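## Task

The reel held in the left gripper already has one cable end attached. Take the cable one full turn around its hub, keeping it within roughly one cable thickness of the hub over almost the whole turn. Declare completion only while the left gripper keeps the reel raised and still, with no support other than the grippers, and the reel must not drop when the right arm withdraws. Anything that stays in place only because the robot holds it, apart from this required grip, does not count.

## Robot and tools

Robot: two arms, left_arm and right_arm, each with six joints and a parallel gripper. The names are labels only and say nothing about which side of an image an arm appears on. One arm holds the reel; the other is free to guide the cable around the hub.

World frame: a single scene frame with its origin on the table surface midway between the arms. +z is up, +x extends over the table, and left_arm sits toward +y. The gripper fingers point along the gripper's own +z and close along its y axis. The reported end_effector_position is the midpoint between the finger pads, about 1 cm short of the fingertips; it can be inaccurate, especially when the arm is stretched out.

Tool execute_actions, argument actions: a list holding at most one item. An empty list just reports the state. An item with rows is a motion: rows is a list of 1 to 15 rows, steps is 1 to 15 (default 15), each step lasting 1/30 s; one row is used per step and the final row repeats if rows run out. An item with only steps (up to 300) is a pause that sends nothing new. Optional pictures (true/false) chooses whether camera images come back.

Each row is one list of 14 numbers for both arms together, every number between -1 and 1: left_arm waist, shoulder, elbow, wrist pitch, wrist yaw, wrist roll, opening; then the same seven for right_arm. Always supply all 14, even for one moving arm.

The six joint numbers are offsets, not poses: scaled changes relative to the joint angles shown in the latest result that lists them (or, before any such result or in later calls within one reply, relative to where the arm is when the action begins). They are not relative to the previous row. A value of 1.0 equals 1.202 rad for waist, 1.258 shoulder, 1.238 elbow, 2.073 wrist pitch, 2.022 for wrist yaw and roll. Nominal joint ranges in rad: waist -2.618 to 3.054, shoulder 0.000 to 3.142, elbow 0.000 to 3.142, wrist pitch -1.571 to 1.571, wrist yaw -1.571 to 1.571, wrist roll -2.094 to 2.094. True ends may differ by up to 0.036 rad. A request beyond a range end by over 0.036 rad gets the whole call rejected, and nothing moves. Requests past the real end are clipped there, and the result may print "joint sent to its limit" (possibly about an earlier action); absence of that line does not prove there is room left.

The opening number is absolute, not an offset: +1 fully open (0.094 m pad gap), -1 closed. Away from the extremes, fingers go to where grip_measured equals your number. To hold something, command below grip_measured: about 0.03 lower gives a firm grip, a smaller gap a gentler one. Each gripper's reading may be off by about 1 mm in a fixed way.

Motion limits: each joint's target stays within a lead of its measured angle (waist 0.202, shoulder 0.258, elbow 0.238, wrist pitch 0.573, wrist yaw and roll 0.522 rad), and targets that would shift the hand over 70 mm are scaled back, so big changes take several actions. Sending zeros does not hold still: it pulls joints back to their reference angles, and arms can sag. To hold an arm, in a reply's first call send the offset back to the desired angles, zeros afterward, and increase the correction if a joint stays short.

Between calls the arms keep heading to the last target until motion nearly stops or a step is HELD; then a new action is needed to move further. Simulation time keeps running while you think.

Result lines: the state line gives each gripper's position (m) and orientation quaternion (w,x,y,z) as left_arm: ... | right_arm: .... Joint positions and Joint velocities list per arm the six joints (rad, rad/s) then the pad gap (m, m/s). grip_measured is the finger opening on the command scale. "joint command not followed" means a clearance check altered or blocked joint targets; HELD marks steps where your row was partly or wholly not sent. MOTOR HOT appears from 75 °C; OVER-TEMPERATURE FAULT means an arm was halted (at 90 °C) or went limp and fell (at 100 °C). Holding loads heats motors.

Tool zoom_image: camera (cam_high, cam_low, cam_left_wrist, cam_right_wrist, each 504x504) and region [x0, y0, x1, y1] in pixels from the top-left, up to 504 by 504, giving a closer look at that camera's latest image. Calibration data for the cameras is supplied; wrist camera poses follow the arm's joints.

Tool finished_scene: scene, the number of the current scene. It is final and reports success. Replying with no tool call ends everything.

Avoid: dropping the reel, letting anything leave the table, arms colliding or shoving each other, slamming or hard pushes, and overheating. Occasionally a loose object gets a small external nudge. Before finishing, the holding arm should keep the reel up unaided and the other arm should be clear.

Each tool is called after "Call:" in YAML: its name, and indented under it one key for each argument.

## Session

Call:
execute_actions:
  actions: []

Scene clock: 0.00 s of 4800.00 s.
left_arm: end_effector_position=(+0.3106, +0.1420, +0.4843) grip_measured=-0.963 end_effector_quat_wxyz=(+0.542, +0.204, +0.808, -0.111) | right_arm: end_effector_position=(+0.3937, -0.3372, +0.5180) grip_measured=+1.000 end_effector_quat_wxyz=(+0.783, -0.044, +0.586, -0.203)
Joint positions: left_arm=[-0.417  1.501  2.17  -1.071 -0.128 -0.009  0.002] | right_arm=[-0.029  1.161  1.244  0.234  0.128 -0.369  0.094]
Joint velocities: left_arm=[-0.007  0.007 -0.007 -0.022 -0.125 -0.007  0.001] | right_arm=[-0.012 -0.012  0.007 -0.007  0.007  0.037  0.   ]
Motor temperatures (°C, as the motors report them): left_arm=[16 20 19 29 15 18] | right_arm=[17 17 18 33 17 19]
camera_calibration (this result's frames):
cam_left_wrist: T_world_to_cam=[[-0.559777, -0.796166, -0.229716, 0.389645], [-0.588253, 0.577057, -0.566537, 0.407908], [0.583617, -0.182003, -0.79137, 0.335775], [0, 0, 0, 1]] pos_world=[0.262104, 0.135949, 0.586324]
cam_right_wrist: T_world_to_cam=[[-0.302689, -0.92877, 0.21393, -0.312686], [-0.271799, -0.131022, -0.953393, 0.591963], [0.913512, -0.346728, -0.21278, -0.263401], [0, 0, 0, 1]] pos_world=[0.306868, -0.304181, 0.57522]

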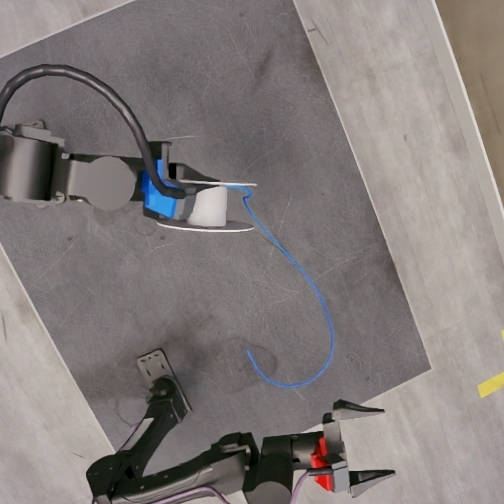

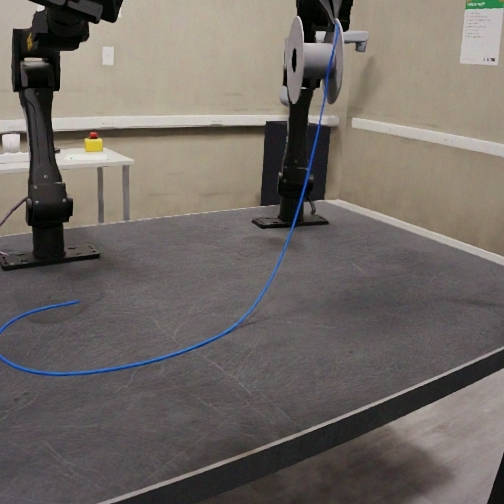

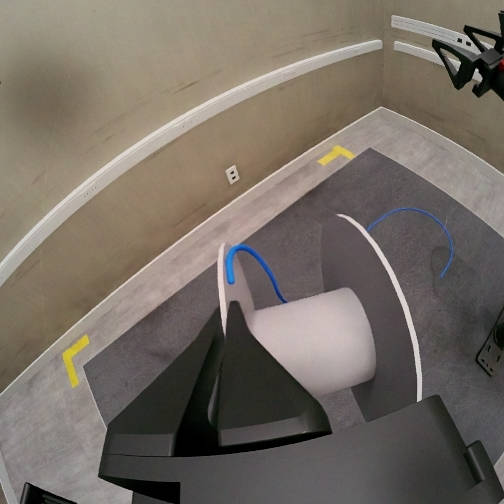

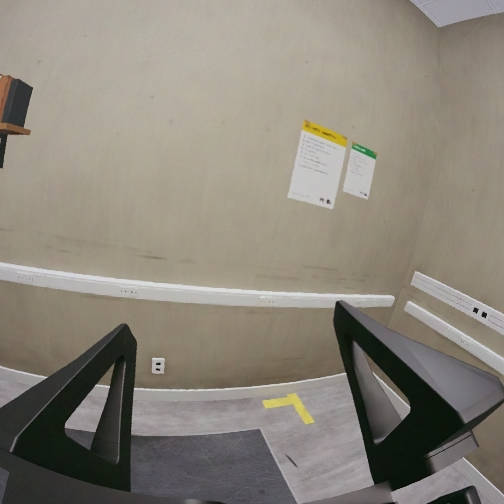

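Call:
execute_actions:
  actions:
    - {"rows":[[0,0,0,0.012,0,0,-1,0.1,0.02,-0.08,-0.01,-0.02,0.05,1],[0,0,0,0.012,0,0,-1,0.2,0.04,-0.16,-0.02,-0.04,0.1,1],[0,0,0,0.012,0,0,-1,0.4,0.06,-0.25,-0.03,-0.05,0.15,1],[0,0,0,0.012,0,0,-1,0.631,0.09,-0.375,-0.038,-0.066,0.188,1]],"steps":15}
  pictures: false

Call:
execute_actions:
  actions:
    - {"steps":25}

Scene clock: 38.80 s of 4800.00 s.
left_arm: end_effector_position=(+0.3090, +0.1430, +0.4799) grip_measured=-0.963 end_effector_quat_wxyz=(+0.534, +0.206, +0.813, -0.108) | right_arm: end_effector_position=(+0.3970, -0.1205, +0.2670) grip_measured=+1.000 end_effector_quat_wxyz=(+0.616, -0.194, +0.758, +0.089)
Joint positions: left_arm=[-0.417  1.501  2.17  -1.091 -0.128 -0.009  0.002] | right_arm=[ 0.461  1.261  0.833  0.201  0.05  -0.095  0.094]
Joint velocities: left_arm=[-0.012 -0.022 -0.002 -0.095  0.007  0.037 -0.001] | right_arm=[ 1.507  0.203 -0.652 -0.286 -0.125  0.549  0.   ]
Motor temperatures (°C, as the motors report them): left_arm=[16 21 20 35 15 18] | right_arm=[17 18 21 37 17 19]
Steps of this call (steps 1 to 180: nothing new was sent; then 32.30 s passed at rest; steps 181 to 195: all 15 steps of this action). Readings (joint positions):
181: left_arm=[-0.417 1.501 2.170 -1.072 -0.128 -0.009] | right_arm=[-0.014 1.161 1.234 0.241 0.133 -0.355]
182: left_arm=[-0.417 1.501 2.170 -1.075 -0.128 -0.009] | right_arm=[0.018 1.160 1.215 0.252 0.132 -0.337]
184: left_arm=[-0.417 1.501 2.170 -1.081 -0.128 -0.009] | right_arm=[0.085 1.165 1.164 0.255 0.112 -0.295]
188: left_arm=[-0.417 1.501 2.170 -1.089 -0.128 -0.009] | right_arm=[0.197 1.201 1.048 0.247 0.085 -0.215]
195: the state above

Scene clock: 39.63 s of 4800.00 s.
left_arm: end_effector_position=(+0.3090, +0.1430, +0.4799) grip_measured=-0.963 end_effector_quat_wxyz=(+0.534, +0.206, +0.813, -0.108) | right_arm: end_effector_position=(+0.3217, -0.0173, +0.2233) grip_measured=+1.000 end_effector_quat_wxyz=(+0.538, -0.290, +0.764, +0.208)
Joint positions: left_arm=[-0.417  1.501  2.17  -1.091 -0.128 -0.009  0.002] | right_arm=[ 0.736  1.281  0.781  0.159 -0.011  0.003  0.094]
Joint velocities: left_arm=[-0.007 -0.007  0.007 -0.095  0.037 -0.081 -0.001] | right_arm=[-0.012 -0.002 -0.007  0.022  0.095 -0.037  0.   ]
Motor temperatures (°C, as the motors report them): left_arm=[16 21 20 35 15 18] | right_arm=[17 18 21 37 17 19]
Steps of this call (steps 1 to 25: the robot went on to your last target). Readings (joint positions):
1: left_arm=[-0.417 1.501 2.170 -1.091 -0.128 -0.009] | right_arm=[0.518 1.268 0.813 0.190 0.045 -0.078]
2: left_arm=[-0.417 1.501 2.170 -1.091 -0.128 -0.009] | right_arm=[0.580 1.274 0.799 0.180 0.040 -0.064]
4: left_arm=[-0.417 1.501 2.170 -1.091 -0.128 -0.009] | right_arm=[0.692 1.281 0.783 0.164 0.016 -0.041]
8: left_arm=[-0.417 1.501 2.170 -1.091 -0.128 -0.009] | right_arm=[0.741 1.281 0.781 0.159 -0.011 -0.016]
25: the state above
camera_calibration (this result's frames):
cam_left_wrist: T_world_to_cam=[[-0.563492, -0.793691, -0.229198, 0.389132], [-0.597297, 0.583083, -0.550682, 0.398175], [0.570713, -0.173405, -0.802632, 0.341582], [0, 0, 0, 1]] pos_world=[0.262157, 0.135914, 0.58262]
cam_right_wrist: T_world_to_cam=[[0.60105, -0.796831, -0.0616417, -0.20122], [-0.649983, -0.442487, -0.61784, 0.37469], [0.465038, 0.411419, -0.783884, 0.135524], [0, 0, 0, 1]] pos_world=[0.301462, -0.0503001, 0.32533]

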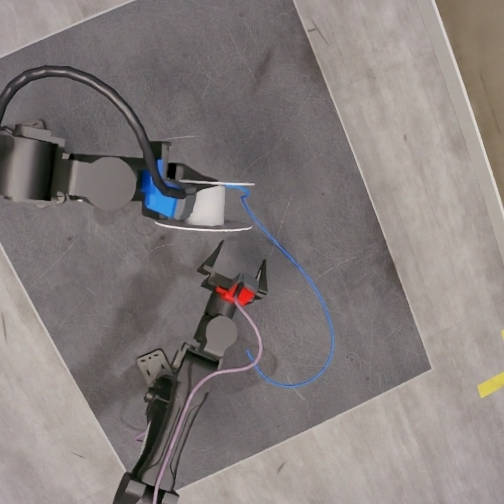

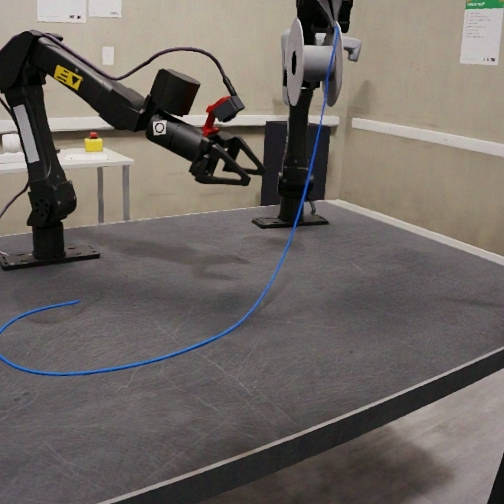

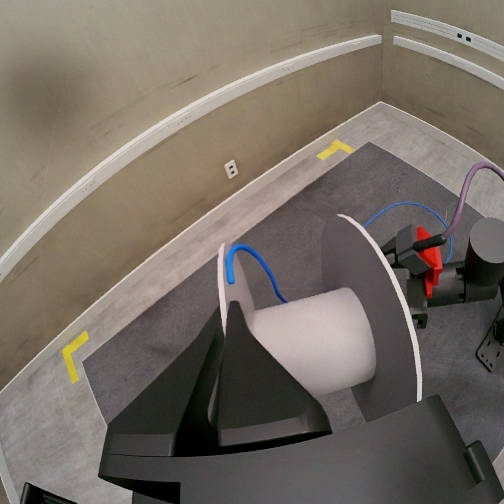

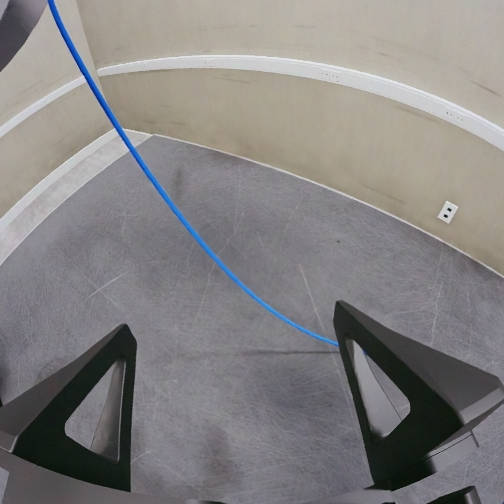

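Call:
execute_actions:
  actions:
    - {"rows":[[0,0,0,0.03,0,0,-1,0,0.04,0.045,0.015,0,0,1],[0,0,0,0.03,0,0,-1,0,0.08,0.07,0.025,0,0,1],[0,0,0,0.03,0,0,-1,-0.01,0.12,0.095,0.035,0,0,1],[0,0,0,0.03,0,0,-1,-0.01,0.16,0.12,0.045,0,0,1],[0,0,0,0.03,0,0,-1,-0.01,0.2,0.145,0.055,0,0,1],[0,0,0,0.03,0,0,-1,-0.01,0.24,0.17,0.065,0,0,1],[0,0,0,0.03,0,0,-1,-0.01,0.285,0.195,0.078,0,0,1],[0,0,0,0.03,0,0,-1,-0.01,0.328,0.22,0.088,0,0,1]],"steps":15}
  pictures: false

Call:
execute_actions:
  actions:
    - {"rows":[[0,0,0,0.026,0,0,-1,0,0,0.02,0.012,0,0,-0.93]],"steps":15}

Scene clock: 49.17 s of 4800.00 s.
left_arm: end_effector_position=(+0.3090, +0.1430, +0.4799) grip_measured=-0.963 end_effector_quat_wxyz=(+0.534, +0.206, +0.813, -0.108) | right_arm: end_effector_position=(+0.3950, +0.0434, +0.1865) grip_measured=+1.000 end_effector_quat_wxyz=(+0.531, -0.289, +0.770, +0.205)
Joint positions: left_arm=[-0.417  1.501  2.17  -1.091 -0.128 -0.009  0.002] | right_arm=[ 0.731  1.708  1.034  0.315 -0.011  0.004  0.094]
Joint velocities: left_arm=[-0.002 -0.002 -0.012  0.051 -0.022  0.007  0.   ] | right_arm=[-0.002 -0.012 -0.017  0.198 -0.066 -0.007  0.   ]
Motor temperatures (°C, as the motors report them): left_arm=[16 20 20 36 15 18] | right_arm=[17 18 21 37 17 19]
Steps of this call (steps 1 to 15: the robot went on to your last target; steps 16 to 200: nothing new was sent; then 2.37 s passed at rest; steps 201 to 215: all 15 steps of this action). Readings (joint positions):
201: left_arm=[-0.417 1.501 2.170 -1.091 -0.128 -0.009] | right_arm=[0.736 1.285 0.785 0.160 -0.011 0.004]
202: left_arm=[-0.417 1.501 2.170 -1.091 -0.128 -0.009] | right_arm=[0.736 1.301 0.798 0.164 -0.011 0.004]
204: left_arm=[-0.417 1.501 2.170 -1.091 -0.128 -0.009] | right_arm=[0.734 1.372 0.855 0.189 -0.011 0.004]
208: left_arm=[-0.417 1.501 2.170 -1.091 -0.128 -0.009] | right_arm=[0.731 1.578 0.991 0.273 -0.011 0.004]
215: the state above

Scene clock: 49.67 s of 4800.00 s.
left_arm: end_effector_position=(+0.3090, +0.1430, +0.4799) grip_measured=-0.963 end_effector_quat_wxyz=(+0.534, +0.206, +0.813, -0.108) | right_arm: end_effector_position=(+0.3965, +0.0447, +0.1918) grip_measured=-0.927 end_effector_quat_wxyz=(+0.540, -0.287, +0.763, +0.208)
Joint positions: left_arm=[-0.417  1.501  2.17  -1.091 -0.128 -0.009  0.002] | right_arm=[ 0.731  1.708  1.034  0.338 -0.011  0.004  0.003]
Joint velocities: left_arm=[ 0.002 -0.002  0.027  0.007  0.007  0.037  0.001] | right_arm=[-0.017 -0.002 -0.027 -0.037 -0.037 -0.022  0.001]
Motor temperatures (°C, as the motors report them): left_arm=[16 20 20 36 15 18] | right_arm=[17 18 21 37 17 19]
Steps of this call (steps 1 to 15: all 15 steps of this action). Readings (joint positions):
1: left_arm=[-0.417 1.501 2.170 -1.091 -0.128 -0.009] | right_arm=[0.731 1.708 1.034 0.323 -0.011 0.004]
2: left_arm=[-0.417 1.501 2.170 -1.091 -0.128 -0.009] | right_arm=[0.731 1.708 1.034 0.328 -0.011 0.004]
4: left_arm=[-0.417 1.501 2.170 -1.091 -0.128 -0.009] | right_arm=[0.731 1.708 1.034 0.331 -0.011 0.004]
8: left_arm=[-0.417 1.501 2.170 -1.091 -0.128 -0.009] | right_arm=[0.731 1.708 1.034 0.336 -0.011 0.004]
15: the state above
camera_calibration (this result's frames):
cam_left_wrist: T_world_to_cam=[[-0.563492, -0.793691, -0.229198, 0.389132], [-0.597297, 0.583083, -0.550682, 0.398175], [0.570713, -0.173405, -0.802632, 0.341582], [0, 0, 0, 1]] pos_world=[0.262157, 0.135914, 0.58262]
cam_right_wrist: T_world_to_cam=[[0.596919, -0.799871, -0.0623941, -0.196816], [-0.650042, -0.43659, -0.621961, 0.43188], [0.470248, 0.411819, -0.780559, 0.0478314], [0, 0, 0, 1]] pos_world=[0.37573, 0.0114291, 0.293667]

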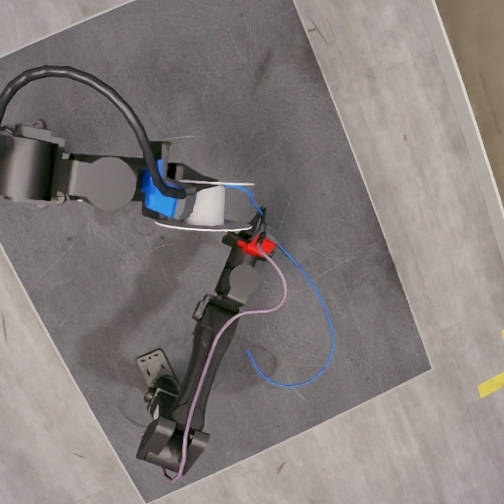

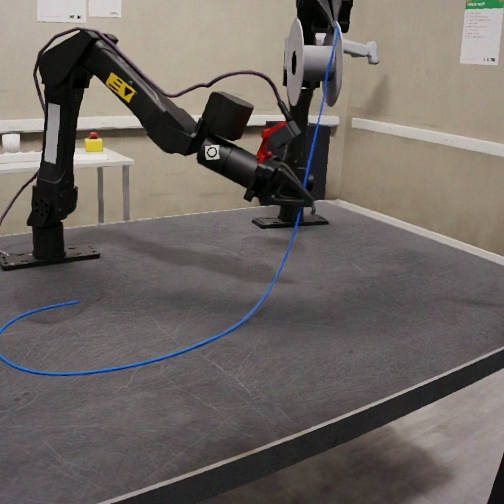

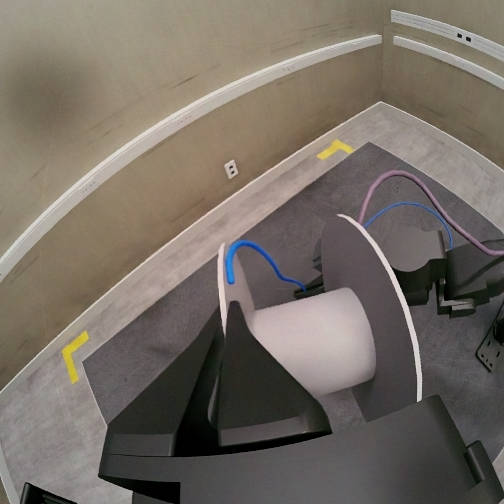

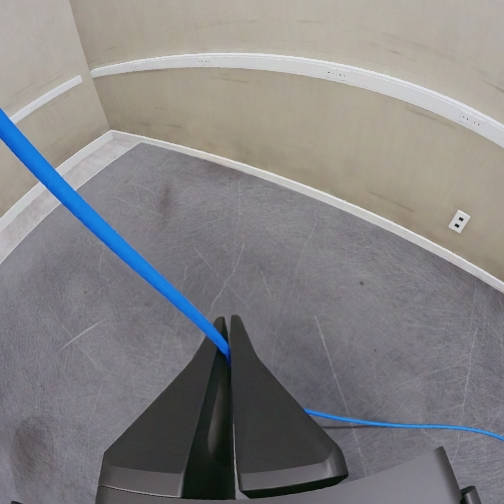

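Call:
execute_actions:
  actions:
    - {"rows":[[0,0,0,0.026,0,0,-1,0,0,0,0.01,0,0,-0.96],[0,0,0,0.026,0,0,-1,0.03,-0.01,-0.025,0.015,0,0,-0.96],[0,0,0,0.026,0,0,-1,0.06,-0.015,-0.05,0.025,0,0,-0.96],[0,0,0,0.026,0,0,-1,0.09,-0.02,-0.075,0.035,0,0,-0.96],[0,0,0,0.026,0,0,-1,0.12,-0.025,-0.095,0.045,0,0,-0.96],[0,0,0,0.026,0,0,-1,0.15,-0.03,-0.115,0.05,0,0,-0.96],[0,0,0,0.026,0,0,-1,0.18,-0.035,-0.13,0.055,0,0,-0.96],[0,0,0,0.026,0,0,-1,0.21,-0.04,-0.14,0.06,0,0,-0.96],[0,0,0,0.026,0,0,-1,0.239,-0.045,-0.147,0.065,0,0,-0.96]],"steps":14}
  pictures: false

Call:
execute_actions:
  actions:
    - {"rows":[[0,0,0,0.026,0,0,-1,0.03,-0.015,0.02,-0.01,0,0.03,-0.96],[0,0,0,0.026,0,0,-1,0.06,-0.03,0.03,-0.02,0,0.05,-0.96],[0,0,0,0.026,0,0,-1,0.09,-0.045,0.04,-0.035,0,0.08,-0.96],[0,0,0,0.026,0,0,-1,0.12,-0.06,0.05,-0.05,0,0.1,-0.96],[0,0,0,0.026,0,0,-1,0.15,-0.08,0.065,-0.065,0,0.13,-0.96],[0,0,0,0.026,0,0,-1,0.18,-0.1,0.08,-0.085,0,0.16,-0.96],[0,0,0,0.026,0,0,-1,0.21,-0.12,0.1,-0.105,0,0.19,-0.96],[0,0,0,0.026,0,0,-1,0.24,-0.145,0.12,-0.125,0,0.22,-0.96],[0,0,0,0.026,0,0,-1,0.261,-0.165,0.135,-0.145,0,0.25,-0.96]],"steps":15}
  pictures: false

Call:
execute_actions:
  actions:
    - {"steps":12}

Scene clock: 79.23 s of 4800.00 s.
left_arm: end_effector_position=(+0.3079, +0.1432, +0.4713) grip_measured=-0.963 end_effector_quat_wxyz=(+0.520, +0.210, +0.821, -0.104) | right_arm: end_effector_position=(+0.2605, +0.1260, +0.1643) grip_measured=-0.950 end_effector_quat_wxyz=(+0.500, -0.403, +0.709, +0.292)
Joint positions: left_arm=[-0.417  1.507  2.17  -1.12  -0.125 -0.009  0.002] | right_arm=[ 1.036  1.673  0.869  0.467 -0.022  0.004  0.002]
Joint velocities: left_arm=[-0.012 -0.007  0.022  0.051 -0.051  0.007 -0.   ] | right_arm=[-0.1   -0.032 -0.002  0.11  -0.007 -0.095 -0.001]
Motor temperatures (°C, as the motors report them): left_arm=[16 20 20 37 15 18] | right_arm=[17 21 23 38 17 19]
Steps of this call (steps 1 to 15: the robot went on to your last target; steps 16 to 200: nothing new was sent; then 22.43 s passed at rest; steps 201 to 214: all 14 steps of this action). Readings (joint positions):
201: left_arm=[-0.417 1.501 2.170 -1.091 -0.128 -0.009] | right_arm=[0.731 1.708 1.034 0.340 -0.011 0.004]
202: left_arm=[-0.417 1.501 2.170 -1.091 -0.128 -0.009] | right_arm=[0.733 1.708 1.032 0.346 -0.010 0.004]
204: left_arm=[-0.417 1.501 2.170 -1.091 -0.128 -0.009] | right_arm=[0.760 1.705 1.008 0.375 -0.002 0.004]
208: left_arm=[-0.417 1.501 2.170 -1.092 -0.128 -0.009] | right_arm=[0.905 1.689 0.909 0.426 0.001 0.004]
214: the state above

Scene clock: 79.73 s of 4800.00 s.
left_arm: end_effector_position=(+0.3052, +0.1445, +0.4653) grip_measured=-0.963 end_effector_quat_wxyz=(+0.509, +0.214, +0.828, -0.101) | right_arm: end_effector_position=(+0.1116, +0.1730, +0.2999) grip_measured=-0.950 end_effector_quat_wxyz=(+0.402, -0.334, +0.681, +0.513)
Joint positions: left_arm=[-0.417  1.507  2.17  -1.147 -0.123 -0.009  0.002] | right_arm=[ 1.357  1.452  1.04   0.261 -0.02   0.446  0.002]
Joint velocities: left_arm=[-0.012  0.007 -0.022 -0.007  0.007 -0.051  0.001] | right_arm=[-0.022 -0.042 -0.017 -0.139 -0.051  0.418 -0.   ]
Motor temperatures (°C, as the motors report them): left_arm=[16 20 20 37 15 18] | right_arm=[17 21 23 38 17 19]
Steps of this call (steps 1 to 15: all 15 steps of this action). Readings (joint positions):
1: left_arm=[-0.417 1.507 2.170 -1.120 -0.125 -0.009] | right_arm=[1.037 1.672 0.869 0.468 -0.020 0.012]
2: left_arm=[-0.417 1.507 2.170 -1.120 -0.125 -0.009] | right_arm=[1.045 1.671 0.871 0.463 -0.016 0.027]
4: left_arm=[-0.417 1.507 2.170 -1.123 -0.125 -0.009] | right_arm=[1.091 1.659 0.882 0.436 -0.007 0.079]
8: left_arm=[-0.417 1.507 2.170 -1.137 -0.125 -0.009] | right_arm=[1.249 1.582 0.945 0.342 -0.007 0.235]
15: the state above

Scene clock: 80.13 s of 4800.00 s.
left_arm: end_effector_position=(+0.3054, +0.1444, +0.4658) grip_measured=-0.963 end_effector_quat_wxyz=(+0.510, +0.213, +0.827, -0.102) | right_arm: end_effector_position=(+0.1136, +0.1701, +0.2818) grip_measured=-0.950 end_effector_quat_wxyz=(+0.374, -0.322, +0.712, +0.500)
Joint positions: left_arm=[-0.417  1.507  2.17  -1.145 -0.123 -0.009  0.002] | right_arm=[ 1.353  1.456  1.04   0.194 -0.016  0.501  0.002]
Joint velocities: left_arm=[-0.002 -0.012 -0.007 -0.066 -0.022  0.022 -0.   ] | right_arm=[ 0.012  0.002 -0.012 -0.022 -0.037  0.037 -0.001]
Motor temperatures (°C, as the motors report them): left_arm=[16 20 20 38 15 18] | right_arm=[17 21 23 38 17 19]
Steps of this call (steps 1 to 12: the robot went on to your last target). Readings (joint positions):
1: left_arm=[-0.417 1.507 2.170 -1.145 -0.123 -0.009] | right_arm=[1.356 1.452 1.040 0.253 -0.020 0.458]
2: left_arm=[-0.417 1.507 2.170 -1.145 -0.123 -0.009] | right_arm=[1.356 1.453 1.040 0.237 -0.020 0.467]
4: left_arm=[-0.417 1.507 2.170 -1.145 -0.123 -0.009] | right_arm=[1.355 1.456 1.040 0.216 -0.019 0.481]
8: left_arm=[-0.417 1.507 2.170 -1.145 -0.123 -0.009] | right_arm=[1.353 1.456 1.040 0.198 -0.018 0.496]
12: the state above
camera_calibration (this result's frames):
cam_left_wrist: T_world_to_cam=[[-0.578532, -0.784057, -0.224844, 0.386123], [-0.621339, 0.602217, -0.501271, 0.369105], [0.52843, -0.150297, -0.835567, 0.357464], [0, 0, 0, 1]] pos_world=[0.263829, 0.134187, 0.570524]
cam_right_wrist: T_world_to_cam=[[0.77379, -0.355553, -0.524244, 0.112413], [-0.62744, -0.543879, -0.557239, 0.356097], [-0.0869973, 0.760117, -0.643936, 0.165028], [0, 0, 0, 1]] pos_world=[0.150803, 0.108201, 0.36363]

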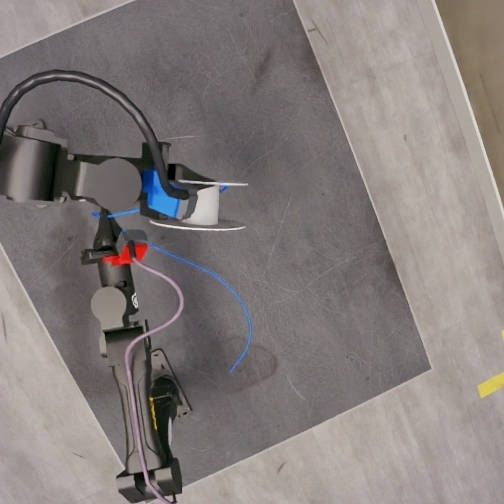

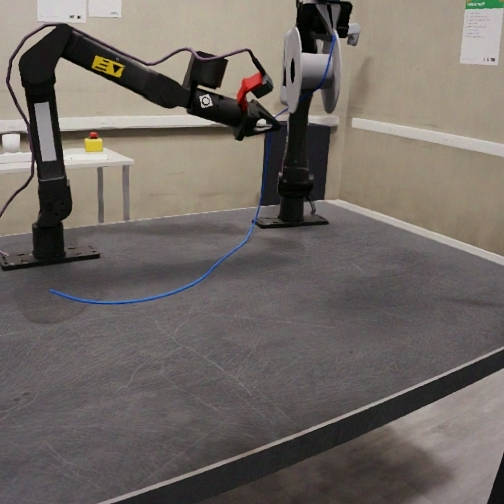

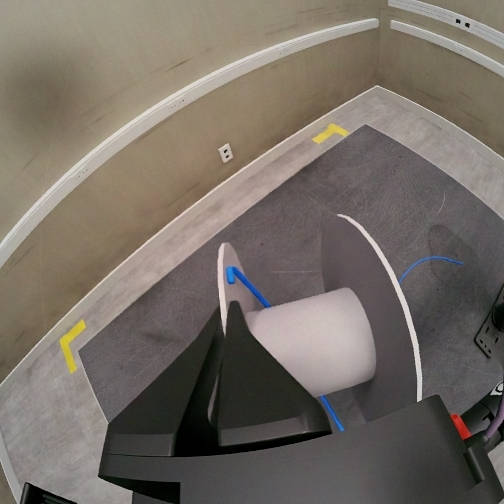

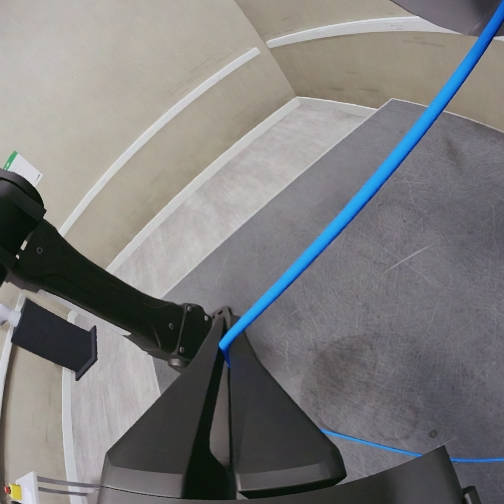

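Call:
execute_actions:
  actions:
    - {"rows":[[0,0,0,0.026,0,0,-1,0,0,0.04,-0.015,0,0.03,-0.96],[0,0,0,0.026,0,0,-1,0.005,0,0.075,-0.03,0,0.07,-0.96],[0,0,0,0.026,0,0,-1,0.01,0,0.11,-0.045,0,0.1,-0.96],[0,0,0,0.026,0,0,-1,0.015,0,0.145,-0.06,0,0.13,-0.96],[0,0,0,0.026,0,0,-1,0.017,0,0.18,-0.075,0,0.17,-0.96],[0,0,0,0.026,0,0,-1,0.017,0,0.215,-0.09,0,0.2,-0.96],[0,0,0,0.026,0,0,-1,0.017,0,0.25,-0.105,0,0.23,-0.96],[0,0,0,0.026,0,0,-1,0.017,-0.005,0.285,-0.12,0,0.27,-0.96],[0,0,0,0.026,0,0,-1,0.017,-0.005,0.32,-0.135,0,0.3,-0.96]],"steps":15}
  pictures: false

Call:
execute_actions:
  actions:
    - {"steps":8}
  pictures: false

Call:
execute_actions:
  actions:
    - {"rows":[[0,0,0,0.026,0,0,-1,-0.005,0,0.03,0,0,0.03,-0.96],[0,0,0,0.026,0,0,-1,-0.012,0,0.05,0,0,0.07,-0.96],[0,0,0,0.026,0,0,-1,-0.02,-0.005,0.07,0.005,0,0.1,-0.96],[0,0,0,0.026,0,0,-1,-0.03,-0.005,0.09,0.005,0,0.13,-0.96],[0,0,0,0.026,0,0,-1,-0.045,-0.01,0.11,0.01,0,0.17,-0.96],[0,0,0,0.026,0,0,-1,-0.06,-0.01,0.13,0.01,0,0.2,-0.96],[0,0,0,0.026,0,0,-1,-0.075,-0.015,0.15,0.01,0,0.23,-0.96],[0,0,0,0.026,0,0,-1,-0.095,-0.015,0.165,0.01,0,0.27,-0.96],[0,0,0,0.026,0,0,-1,-0.11,-0.015,0.18,0.01,0,0.3,-0.96]],"steps":15}
  pictures: false

Call:
execute_actions:
  actions:
    - {"steps":10}

Scene clock: 99.33 s of 4800.00 s.
left_arm: end_effector_position=(+0.3046, +0.1439, +0.4648) grip_measured=-0.963 end_effector_quat_wxyz=(+0.508, +0.215, +0.828, -0.103) | right_arm: end_effector_position=(+0.1089, +0.1716, +0.4302) grip_measured=-0.950 end_effector_quat_wxyz=(+0.253, -0.112, +0.709, +0.649)
Joint positions: left_arm=[-0.417  1.507  2.17  -1.149 -0.118 -0.009  0.002] | right_arm=[ 1.368  1.445  1.432 -0.017 -0.003  1.042  0.002]
Joint velocities: left_arm=[ 0.022 -0.012 -0.012  0.007 -0.022 -0.007 -0.001] | right_arm=[ 0.002  0.042 -0.007 -0.271  0.007  0.359  0.001]
Motor temperatures (°C, as the motors report them): left_arm=[16 20 20 39 15 18] | right_arm=[17 20 22 38 17 19]
Steps of this call (steps 1 to 30: the robot went on to your last target; steps 31 to 210: nothing new was sent; then 11.70 s passed at rest; steps 211 to 225: all 15 steps of this action). Readings (joint positions):
211: left_arm=[-0.417 1.507 2.170 -1.145 -0.123 -0.009] | right_arm=[1.353 1.456 1.043 0.188 -0.014 0.513]
212: left_arm=[-0.417 1.507 2.170 -1.145 -0.123 -0.009] | right_arm=[1.353 1.456 1.055 0.174 -0.014 0.534]
214: left_arm=[-0.417 1.507 2.170 -1.145 -0.123 -0.009] | right_arm=[1.355 1.462 1.109 0.130 -0.014 0.601]
218: left_arm=[-0.417 1.507 2.170 -1.145 -0.123 -0.009] | right_arm=[1.367 1.466 1.287 0.044 -0.014 0.800]
225: the state above

Scene clock: 99.60 s of 4800.00 s.
left_arm: end_effector_position=(+0.3046, +0.1439, +0.4648) grip_measured=-0.963 end_effector_quat_wxyz=(+0.508, +0.215, +0.828, -0.103) | right_arm: end_effector_position=(+0.1079, +0.1714, +0.4182) grip_measured=-0.950 end_effector_quat_wxyz=(+0.228, -0.097, +0.727, +0.640)
Joint positions: left_arm=[-0.417  1.507  2.17  -1.149 -0.118 -0.009  0.002] | right_arm=[ 1.368  1.445  1.432 -0.064 -0.009  1.095  0.002]
Joint velocities: left_arm=[-0.007  0.002  0.012  0.022  0.007  0.007 -0.   ] | right_arm=[-0.012 -0.002 -0.007 -0.066 -0.066  0.037  0.001]
Motor temperatures (°C, as the motors report them): left_arm=[16 20 20 39 15 18] | right_arm=[17 20 22 38 17 19]
Steps of this call (steps 1 to 8: the robot went on to your last target). Readings (joint positions):
1: left_arm=[-0.417 1.507 2.170 -1.149 -0.118 -0.009] | right_arm=[1.368 1.445 1.432 -0.027 -0.004 1.055]
2: left_arm=[-0.417 1.507 2.170 -1.149 -0.118 -0.009] | right_arm=[1.368 1.445 1.432 -0.039 -0.006 1.065]
4: left_arm=[-0.417 1.507 2.170 -1.149 -0.118 -0.009] | right_arm=[1.368 1.445 1.432 -0.053 -0.007 1.080]
8: the state above

Scene clock: 100.10 s of 4800.00 s.
left_arm: end_effector_position=(+0.3039, +0.1420, +0.4651) grip_measured=-0.963 end_effector_quat_wxyz=(+0.507, +0.218, +0.827, -0.108) | right_arm: end_effector_position=(+0.1705, +0.1352, +0.5149) grip_measured=-0.950 end_effector_quat_wxyz=(+0.113, +0.144, +0.647, +0.741)
Joint positions: left_arm=[-0.417  1.507  2.17  -1.147 -0.107 -0.009  0.002] | right_arm=[ 1.226  1.445  1.63  -0.062  0.01   1.637  0.002]
Joint velocities: left_arm=[-0.012 -0.007  0.007 -0.037 -0.007  0.022  0.   ] | right_arm=[ 0.032  0.002 -0.002  0.051 -0.037  0.388 -0.001]
Motor temperatures (°C, as the motors report them): left_arm=[16 20 20 39 15 18] | right_arm=[17 20 22 38 17 19]
Steps of this call (steps 1 to 15: all 15 steps of this action). Readings (joint positions):
1: left_arm=[-0.417 1.507 2.170 -1.149 -0.118 -0.009] | right_arm=[1.368 1.445 1.433 -0.064 -0.009 1.104]
2: left_arm=[-0.417 1.507 2.170 -1.149 -0.118 -0.009] | right_arm=[1.367 1.446 1.439 -0.066 -0.009 1.126]
4: left_arm=[-0.417 1.507 2.170 -1.149 -0.118 -0.009] | right_arm=[1.359 1.448 1.467 -0.071 -0.010 1.194]
8: left_arm=[-0.417 1.507 2.170 -1.149 -0.118 -0.009] | right_arm=[1.300 1.448 1.569 -0.065 -0.011 1.395]
15: the state above

Scene clock: 100.43 s of 4800.00 s.
left_arm: end_effector_position=(+0.3039, +0.1420, +0.4651) grip_measured=-0.963 end_effector_quat_wxyz=(+0.507, +0.218, +0.827, -0.108) | right_arm: end_effector_position=(+0.1693, +0.1356, +0.5149) grip_measured=-0.950 end_effector_quat_wxyz=(+0.090, +0.161, +0.643, +0.744)
Joint positions: left_arm=[-0.417  1.507  2.17  -1.147 -0.107 -0.009  0.002] | right_arm=[ 1.227  1.445  1.63  -0.062  0.007  1.694  0.002]
Joint velocities: left_arm=[ 0.007  0.007 -0.002 -0.022 -0.007 -0.007  0.   ] | right_arm=[ 0.007 -0.002  0.012 -0.022  0.007  0.007 -0.001]
Motor temperatures (°C, as the motors report them): left_arm=[16 20 20 39 15 18] | right_arm=[17 20 22 38 17 19]
Steps of this call (steps 1 to 10: the robot went on to your last target). Readings (joint positions):
1: left_arm=[-0.417 1.507 2.170 -1.147 -0.107 -0.009] | right_arm=[1.227 1.445 1.630 -0.062 0.010 1.650]
2: left_arm=[-0.417 1.507 2.170 -1.147 -0.107 -0.009] | right_arm=[1.227 1.445 1.630 -0.062 0.009 1.661]
4: left_arm=[-0.417 1.507 2.170 -1.147 -0.107 -0.009] | right_arm=[1.227 1.445 1.630 -0.062 0.008 1.675]
8: left_arm=[-0.417 1.507 2.170 -1.147 -0.107 -0.009] | right_arm=[1.227 1.445 1.630 -0.062 0.007 1.690]
10: the state above
camera_calibration (this result's frames):
cam_left_wrist: T_world_to_cam=[[-0.590943, -0.776844, -0.217484, 0.38254], [-0.615764, 0.608535, -0.50052, 0.366304], [0.521173, -0.16186, -0.837962, 0.362342], [0, 0, 0, 1]] pos_world=[0.262774, 0.132914, 0.570167]
cam_right_wrist: T_world_to_cam=[[-0.167648, 0.128255, -0.977469, 0.506383], [-0.966634, -0.216181, 0.137424, 0.157566], [-0.193685, 0.967893, 0.160218, -0.0779656], [0, 0, 0, 1]] pos_world=[0.222102, 0.0445789, 0.485812]

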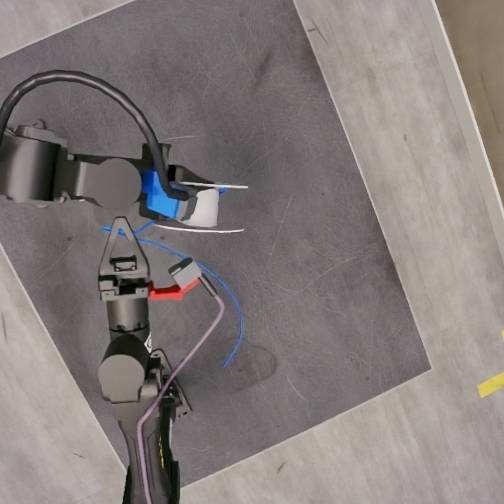

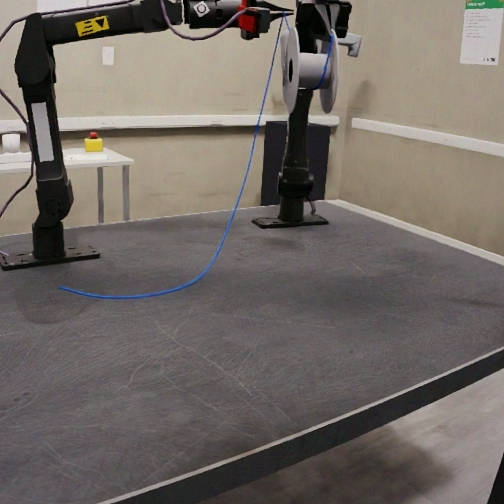

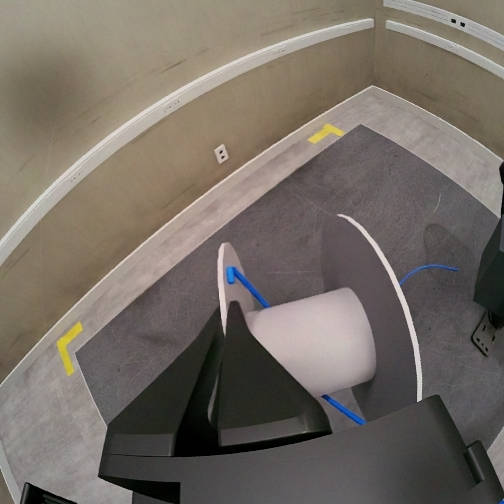

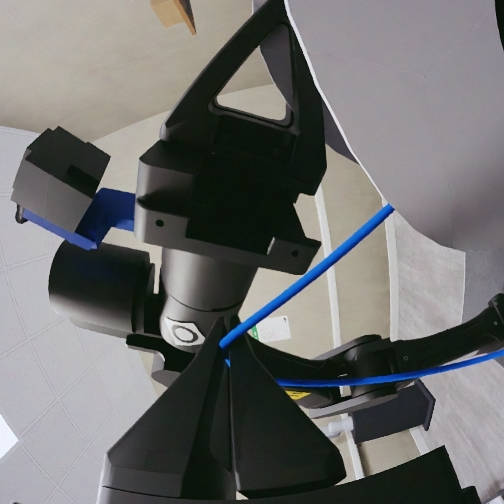

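Call:
execute_actions:
  actions:
    - {"rows":[[0,0,0,0.026,0,0,-1,-0.005,-0.02,0.005,-0.005,0,0.01,-0.96],[0,0,0,0.026,0,0,-1,-0.01,-0.04,0.005,-0.01,0,0.02,-0.96],[0,0,0,0.026,0,0,-1,-0.015,-0.055,0.005,-0.015,0,0.03,-0.96],[0,0,0,0.026,0,0,-1,-0.02,-0.064,0.005,-0.015,0,0.04,-0.96],[0,0,0,0.026,0,0,-1,-0.025,-0.064,0.005,-0.015,0,0.05,-0.96],[0,0,0,0.026,0,0,-1,-0.035,-0.064,0.005,-0.015,0,0.06,-0.96],[0,0,0,0.026,0,0,-1,-0.047,-0.064,0.005,-0.015,0,0.07,-0.96],[0,0,0,0.026,0,0,-1,-0.06,-0.064,0.005,-0.015,0,0.08,-0.96],[0,0,0,0.026,0,0,-1,-0.072,-0.064,0.005,-0.015,0,0.09,-0.96],[0,0,0,0.026,0,0,-1,-0.085,-0.064,0.005,-0.015,0,0.1,-0.96],[0,0,0,0.026,0,0,-1,-0.097,-0.064,0.005,-0.015,0,0.115,-0.96],[0,0,0,0.026,0,0,-1,-0.109,-0.064,0.005,-0.015,0,0.13,-0.96]],"steps":15}
  pictures: false

Call:
execute_actions:
  actions:
    - {"steps":12}

Scene clock: 124.60 s of 4800.00 s.
left_arm: end_effector_position=(+0.3036, +0.1395, +0.4669) grip_measured=-0.963 end_effector_quat_wxyz=(+0.509, +0.220, +0.824, -0.114) | right_arm: end_effector_position=(+0.2147, +0.0940, +0.5251) grip_measured=-0.950 end_effector_quat_wxyz=(+0.060, +0.268, +0.605, +0.748)
Joint positions: left_arm=[-0.417  1.507  2.17  -1.138 -0.094 -0.009  0.002] | right_arm=[ 1.1    1.393  1.63  -0.111  0.01   1.908  0.002]
Joint velocities: left_arm=[-0.002  0.002  0.007 -0.051 -0.037  0.081  0.   ] | right_arm=[-0.081  0.007 -0.017  0.007 -0.022  0.315 -0.   ]
Motor temperatures (°C, as the motors report them): left_arm=[16 20 19 39 15 18] | right_arm=[17 21 23 40 17 19]
Steps of this call (steps 1 to 30: the robot went on to your last target; steps 31 to 230: nothing new was sent; then 16.00 s passed at rest; steps 231 to 245: all 15 steps of this action). Readings (joint positions):
231: left_arm=[-0.417 1.507 2.170 -1.147 -0.107 -0.009] | right_arm=[1.227 1.445 1.630 -0.063 0.005 1.702]
232: left_arm=[-0.417 1.507 2.170 -1.147 -0.107 -0.009] | right_arm=[1.226 1.443 1.630 -0.065 0.005 1.707]
234: left_arm=[-0.417 1.507 2.170 -1.147 -0.106 -0.009] | right_arm=[1.220 1.431 1.630 -0.081 0.005 1.726]
238: left_arm=[-0.417 1.507 2.170 -1.140 -0.095 -0.009] | right_arm=[1.183 1.402 1.630 -0.111 0.010 1.786]
245: the state above

Scene clock: 125.00 s of 4800.00 s.
left_arm: end_effector_position=(+0.3036, +0.1395, +0.4669) grip_measured=-0.963 end_effector_quat_wxyz=(+0.509, +0.220, +0.824, -0.114) | right_arm: end_effector_position=(+0.2150, +0.0937, +0.5257) grip_measured=-0.950 end_effector_quat_wxyz=(+0.043, +0.281, +0.598, +0.749)
Joint positions: left_arm=[-0.417  1.507  2.17  -1.138 -0.095 -0.009  0.002] | right_arm=[ 1.098  1.393  1.63  -0.109  0.01   1.952  0.002]
Joint velocities: left_arm=[ 0.002 -0.002 -0.002 -0.007 -0.11   0.007 -0.002] | right_arm=[-0.007 -0.022  0.007  0.022 -0.007  0.066 -0.001]
Motor temperatures (°C, as the motors report them): left_arm=[16 20 19 39 15 18] | right_arm=[17 21 23 40 17 19]
Steps of this call (steps 1 to 12: the robot went on to your last target). Readings (joint positions):
1: left_arm=[-0.417 1.507 2.170 -1.138 -0.094 -0.009] | right_arm=[1.098 1.393 1.630 -0.111 0.010 1.917]
2: left_arm=[-0.417 1.507 2.170 -1.138 -0.094 -0.009] | right_arm=[1.098 1.393 1.630 -0.111 0.010 1.925]
4: left_arm=[-0.417 1.507 2.170 -1.138 -0.094 -0.009] | right_arm=[1.098 1.393 1.630 -0.110 0.010 1.936]
8: left_arm=[-0.417 1.507 2.170 -1.138 -0.095 -0.009] | right_arm=[1.098 1.393 1.630 -0.109 0.010 1.947]
12: the state above
camera_calibration (this result's frames):
cam_left_wrist: T_world_to_cam=[[-0.598503, -0.77241, -0.212548, 0.380253], [-0.607213, 0.610447, -0.508573, 0.369411], [0.522576, -0.175321, -0.834372, 0.363308], [0, 0, 0, 1]] pos_world=[0.262038, 0.1319, 0.571829]
cam_right_wrist: T_world_to_cam=[[-0.3655, 0.259536, -0.893896, 0.516312], [-0.929709, -0.148503, 0.337027, 0.0719581], [-0.0452761, 0.954247, 0.295571, -0.13211], [0, 0, 0, 1]] pos_world=[0.249631, 0.00275051, 0.476326]

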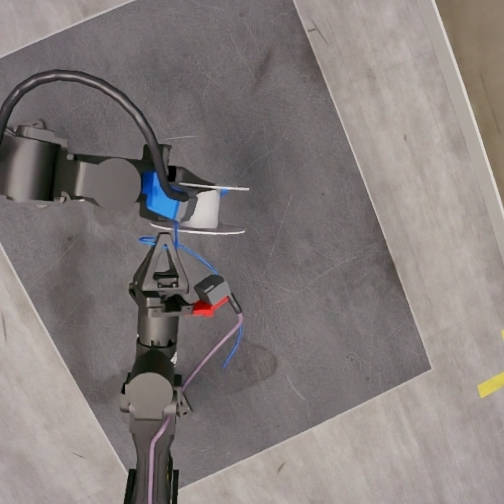

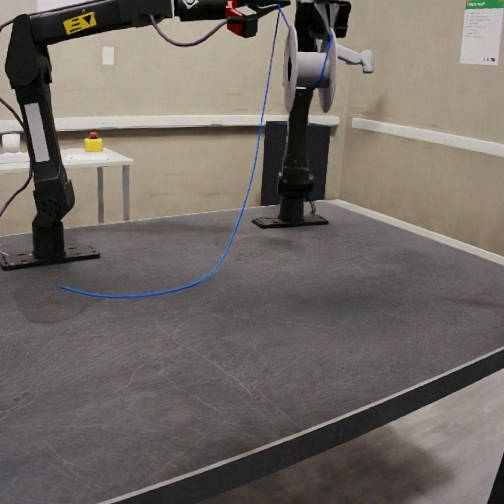

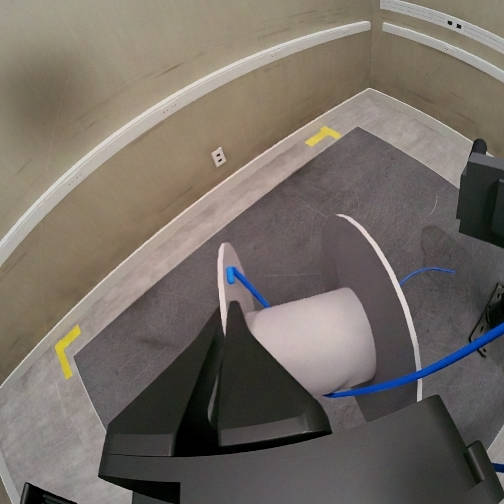

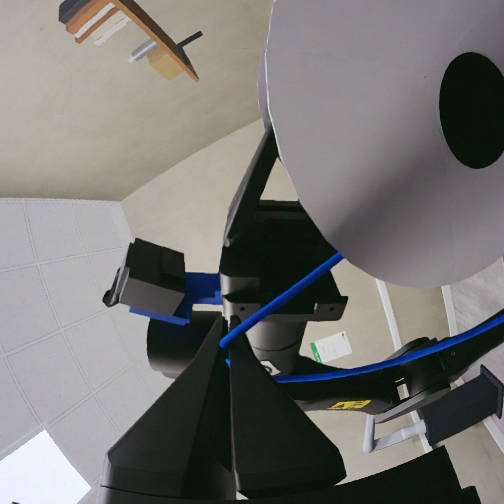

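Call:
execute_actions:
  actions:
    - {"rows":[[0,0,0,0.026,-0.008,0,-1,-0.012,0,0.01,0.005,0,0.01,-0.96],[0,0,0,0.026,-0.008,0,-1,-0.025,0,0.015,0.005,0,0.02,-0.96],[0,0,0,0.026,-0.008,0,-1,-0.04,0.005,0.02,0.005,0,0.03,-0.96],[0,0,0,0.026,-0.008,0,-1,-0.055,0.01,0.025,0.005,0,0.04,-0.96],[0,0,0,0.026,-0.008,0,-1,-0.07,0.015,0.03,0.005,0,0.05,-0.96],[0,0,0,0.026,-0.008,0,-1,-0.085,0.02,0.03,0.005,0,0.06,-0.96],[0,0,0,0.026,-0.008,0,-1,-0.1,0.027,0.03,0.005,0,0.06,-0.96],[0,0,0,0.026,-0.008,0,-1,-0.115,0.033,0.03,0.005,0,0.06,-0.96],[0,0,0,0.026,-0.008,0,-1,-0.127,0.04,0.03,0.005,0,0.06,-0.96],[0,0,0,0.026,-0.008,0,-1,-0.14,0.048,0.03,0.005,0,0.06,-0.96],[0,0,0,0.026,-0.008,0,-1,-0.155,0.056,0.03,0.005,0,0.06,-0.96],[0,0,0,0.026,-0.008,0,-1,-0.17,0.065,0.03,0.005,0,0.06,-0.96],[0,0,0,0.026,-0.008,0,-1,-0.185,0.075,0.03,0.005,0,0.06,-0.96],[0,0,0,0.026,-0.008,0,-1,-0.2,0.085,0.03,0.005,0,0.06,-0.96]],"steps":15}
  pictures: false

Call:
execute_actions:
  actions:
    - {"steps":12}

Scene clock: 137.53 s of 4800.00 s.
left_arm: end_effector_position=(+0.3058, +0.1388, +0.4714) grip_measured=-0.963 end_effector_quat_wxyz=(+0.518, +0.217, +0.819, -0.116) | right_arm: end_effector_position=(+0.3100, +0.0700, +0.4909) grip_measured=-0.950 end_effector_quat_wxyz=(+0.069, +0.384, +0.574, +0.720)
Joint positions: left_arm=[-0.417  1.507  2.17  -1.118 -0.098 -0.009  0.002] | right_arm=[ 0.89   1.482  1.639 -0.11  -0.011  2.065  0.002]
Joint velocities: left_arm=[ 0.017  0.007  0.007  0.183 -0.051  0.022 -0.001] | right_arm=[-0.349  0.359 -0.017 -0.022 -0.022  0.037 -0.001]
Motor temperatures (°C, as the motors report them): left_arm=[16 20 19 39 15 18] | right_arm=[17 21 23 40 17 19]
Steps of this call (steps 1 to 30: the robot went on to your last target; steps 31 to 210: nothing new was sent; then 5.03 s passed at rest; steps 211 to 225: all 15 steps of this action). Readings (joint positions):
211: left_arm=[-0.417 1.507 2.170 -1.138 -0.095 -0.009] | right_arm=[1.098 1.393 1.630 -0.109 0.009 1.957]
212: left_arm=[-0.417 1.507 2.170 -1.138 -0.096 -0.009] | right_arm=[1.094 1.393 1.630 -0.109 0.009 1.963]
214: left_arm=[-0.417 1.507 2.170 -1.138 -0.096 -0.009] | right_arm=[1.074 1.393 1.630 -0.109 0.005 1.983]
218: left_arm=[-0.417 1.507 2.170 -1.130 -0.096 -0.009] | right_arm=[1.002 1.412 1.637 -0.110 0.002 2.033]
225: the state above

Scene clock: 137.93 s of 4800.00 s.
left_arm: end_effector_position=(+0.3097, +0.1397, +0.4699) grip_measured=-0.963 end_effector_quat_wxyz=(+0.518, +0.213, +0.821, -0.108) | right_arm: end_effector_position=(+0.3198, +0.0724, +0.4816) grip_measured=-0.950 end_effector_quat_wxyz=(+0.068, +0.392, +0.576, +0.714)
Joint positions: left_arm=[-0.417  1.514  2.17  -1.114 -0.114 -0.008  0.002] | right_arm=[ 0.875  1.504  1.639 -0.107 -0.02   2.074  0.002]
Joint velocities: left_arm=[-0.002  0.002  0.002 -0.007 -0.066 -0.037 -0.   ] | right_arm=[ 0.002 -0.007  0.012 -0.007 -0.037  0.022 -0.001]
Motor temperatures (°C, as the motors report them): left_arm=[16 20 19 39 15 18] | right_arm=[17 21 23 40 17 19]
Steps of this call (steps 1 to 12: the robot went on to your last target). Readings (joint positions):
1: left_arm=[-0.417 1.507 2.170 -1.112 -0.100 -0.009] | right_arm=[0.881 1.493 1.639 -0.112 -0.014 2.067]
2: left_arm=[-0.417 1.507 2.170 -1.112 -0.107 -0.008] | right_arm=[0.875 1.501 1.639 -0.109 -0.018 2.071]
4: left_arm=[-0.417 1.512 2.170 -1.114 -0.114 -0.008] | right_arm=[0.875 1.504 1.639 -0.107 -0.020 2.074]
8: left_arm=[-0.417 1.514 2.170 -1.114 -0.114 -0.008] | right_arm=[0.875 1.504 1.639 -0.107 -0.020 2.074]
12: the state above
camera_calibration (this result's frames):
cam_left_wrist: T_world_to_cam=[[-0.580663, -0.783026, -0.222934, 0.385508], [-0.607493, 0.599016, -0.521663, 0.382375], [0.542017, -0.167479, -0.82351, 0.350461], [0, 0, 0, 1]] pos_world=[0.266185, 0.131509, 0.574021]
cam_right_wrist: T_world_to_cam=[[-0.446165, 0.322071, -0.83499, 0.513574], [-0.877697, 0.0248554, 0.478572, 0.0837101], [0.174888, 0.946389, 0.271591, -0.152274], [0, 0, 0, 1]] pos_world=[0.329241, -0.0233772, 0.430124]

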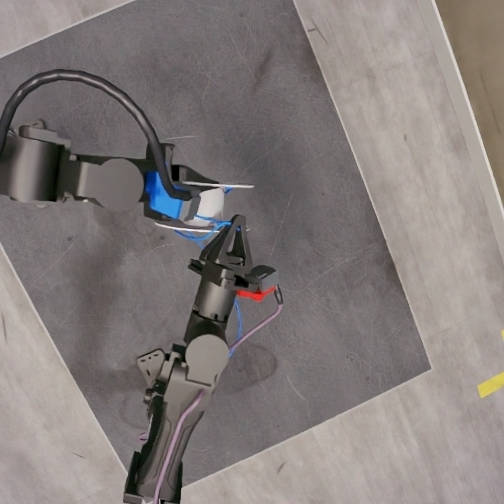

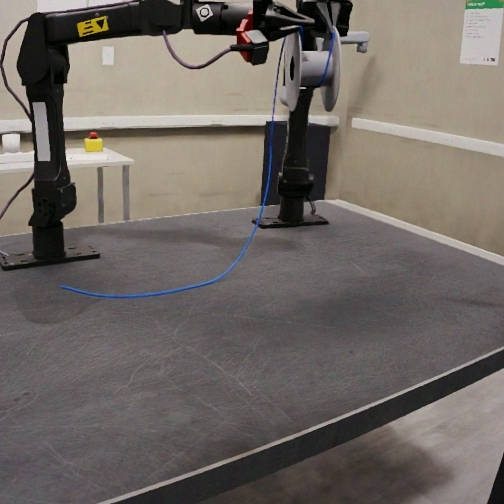

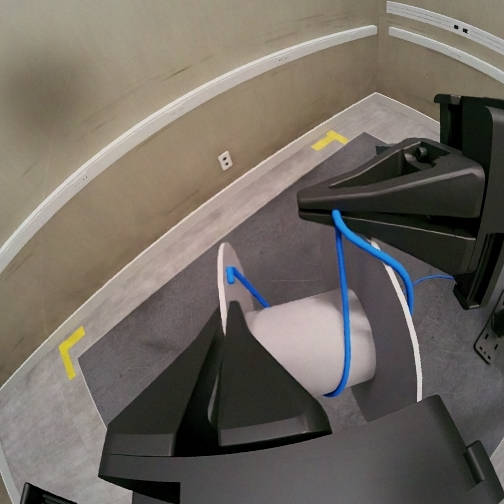

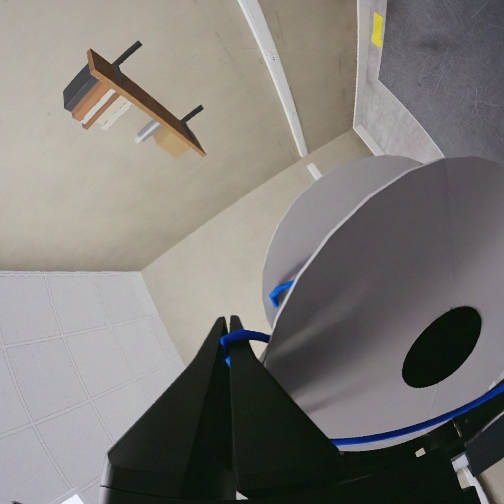

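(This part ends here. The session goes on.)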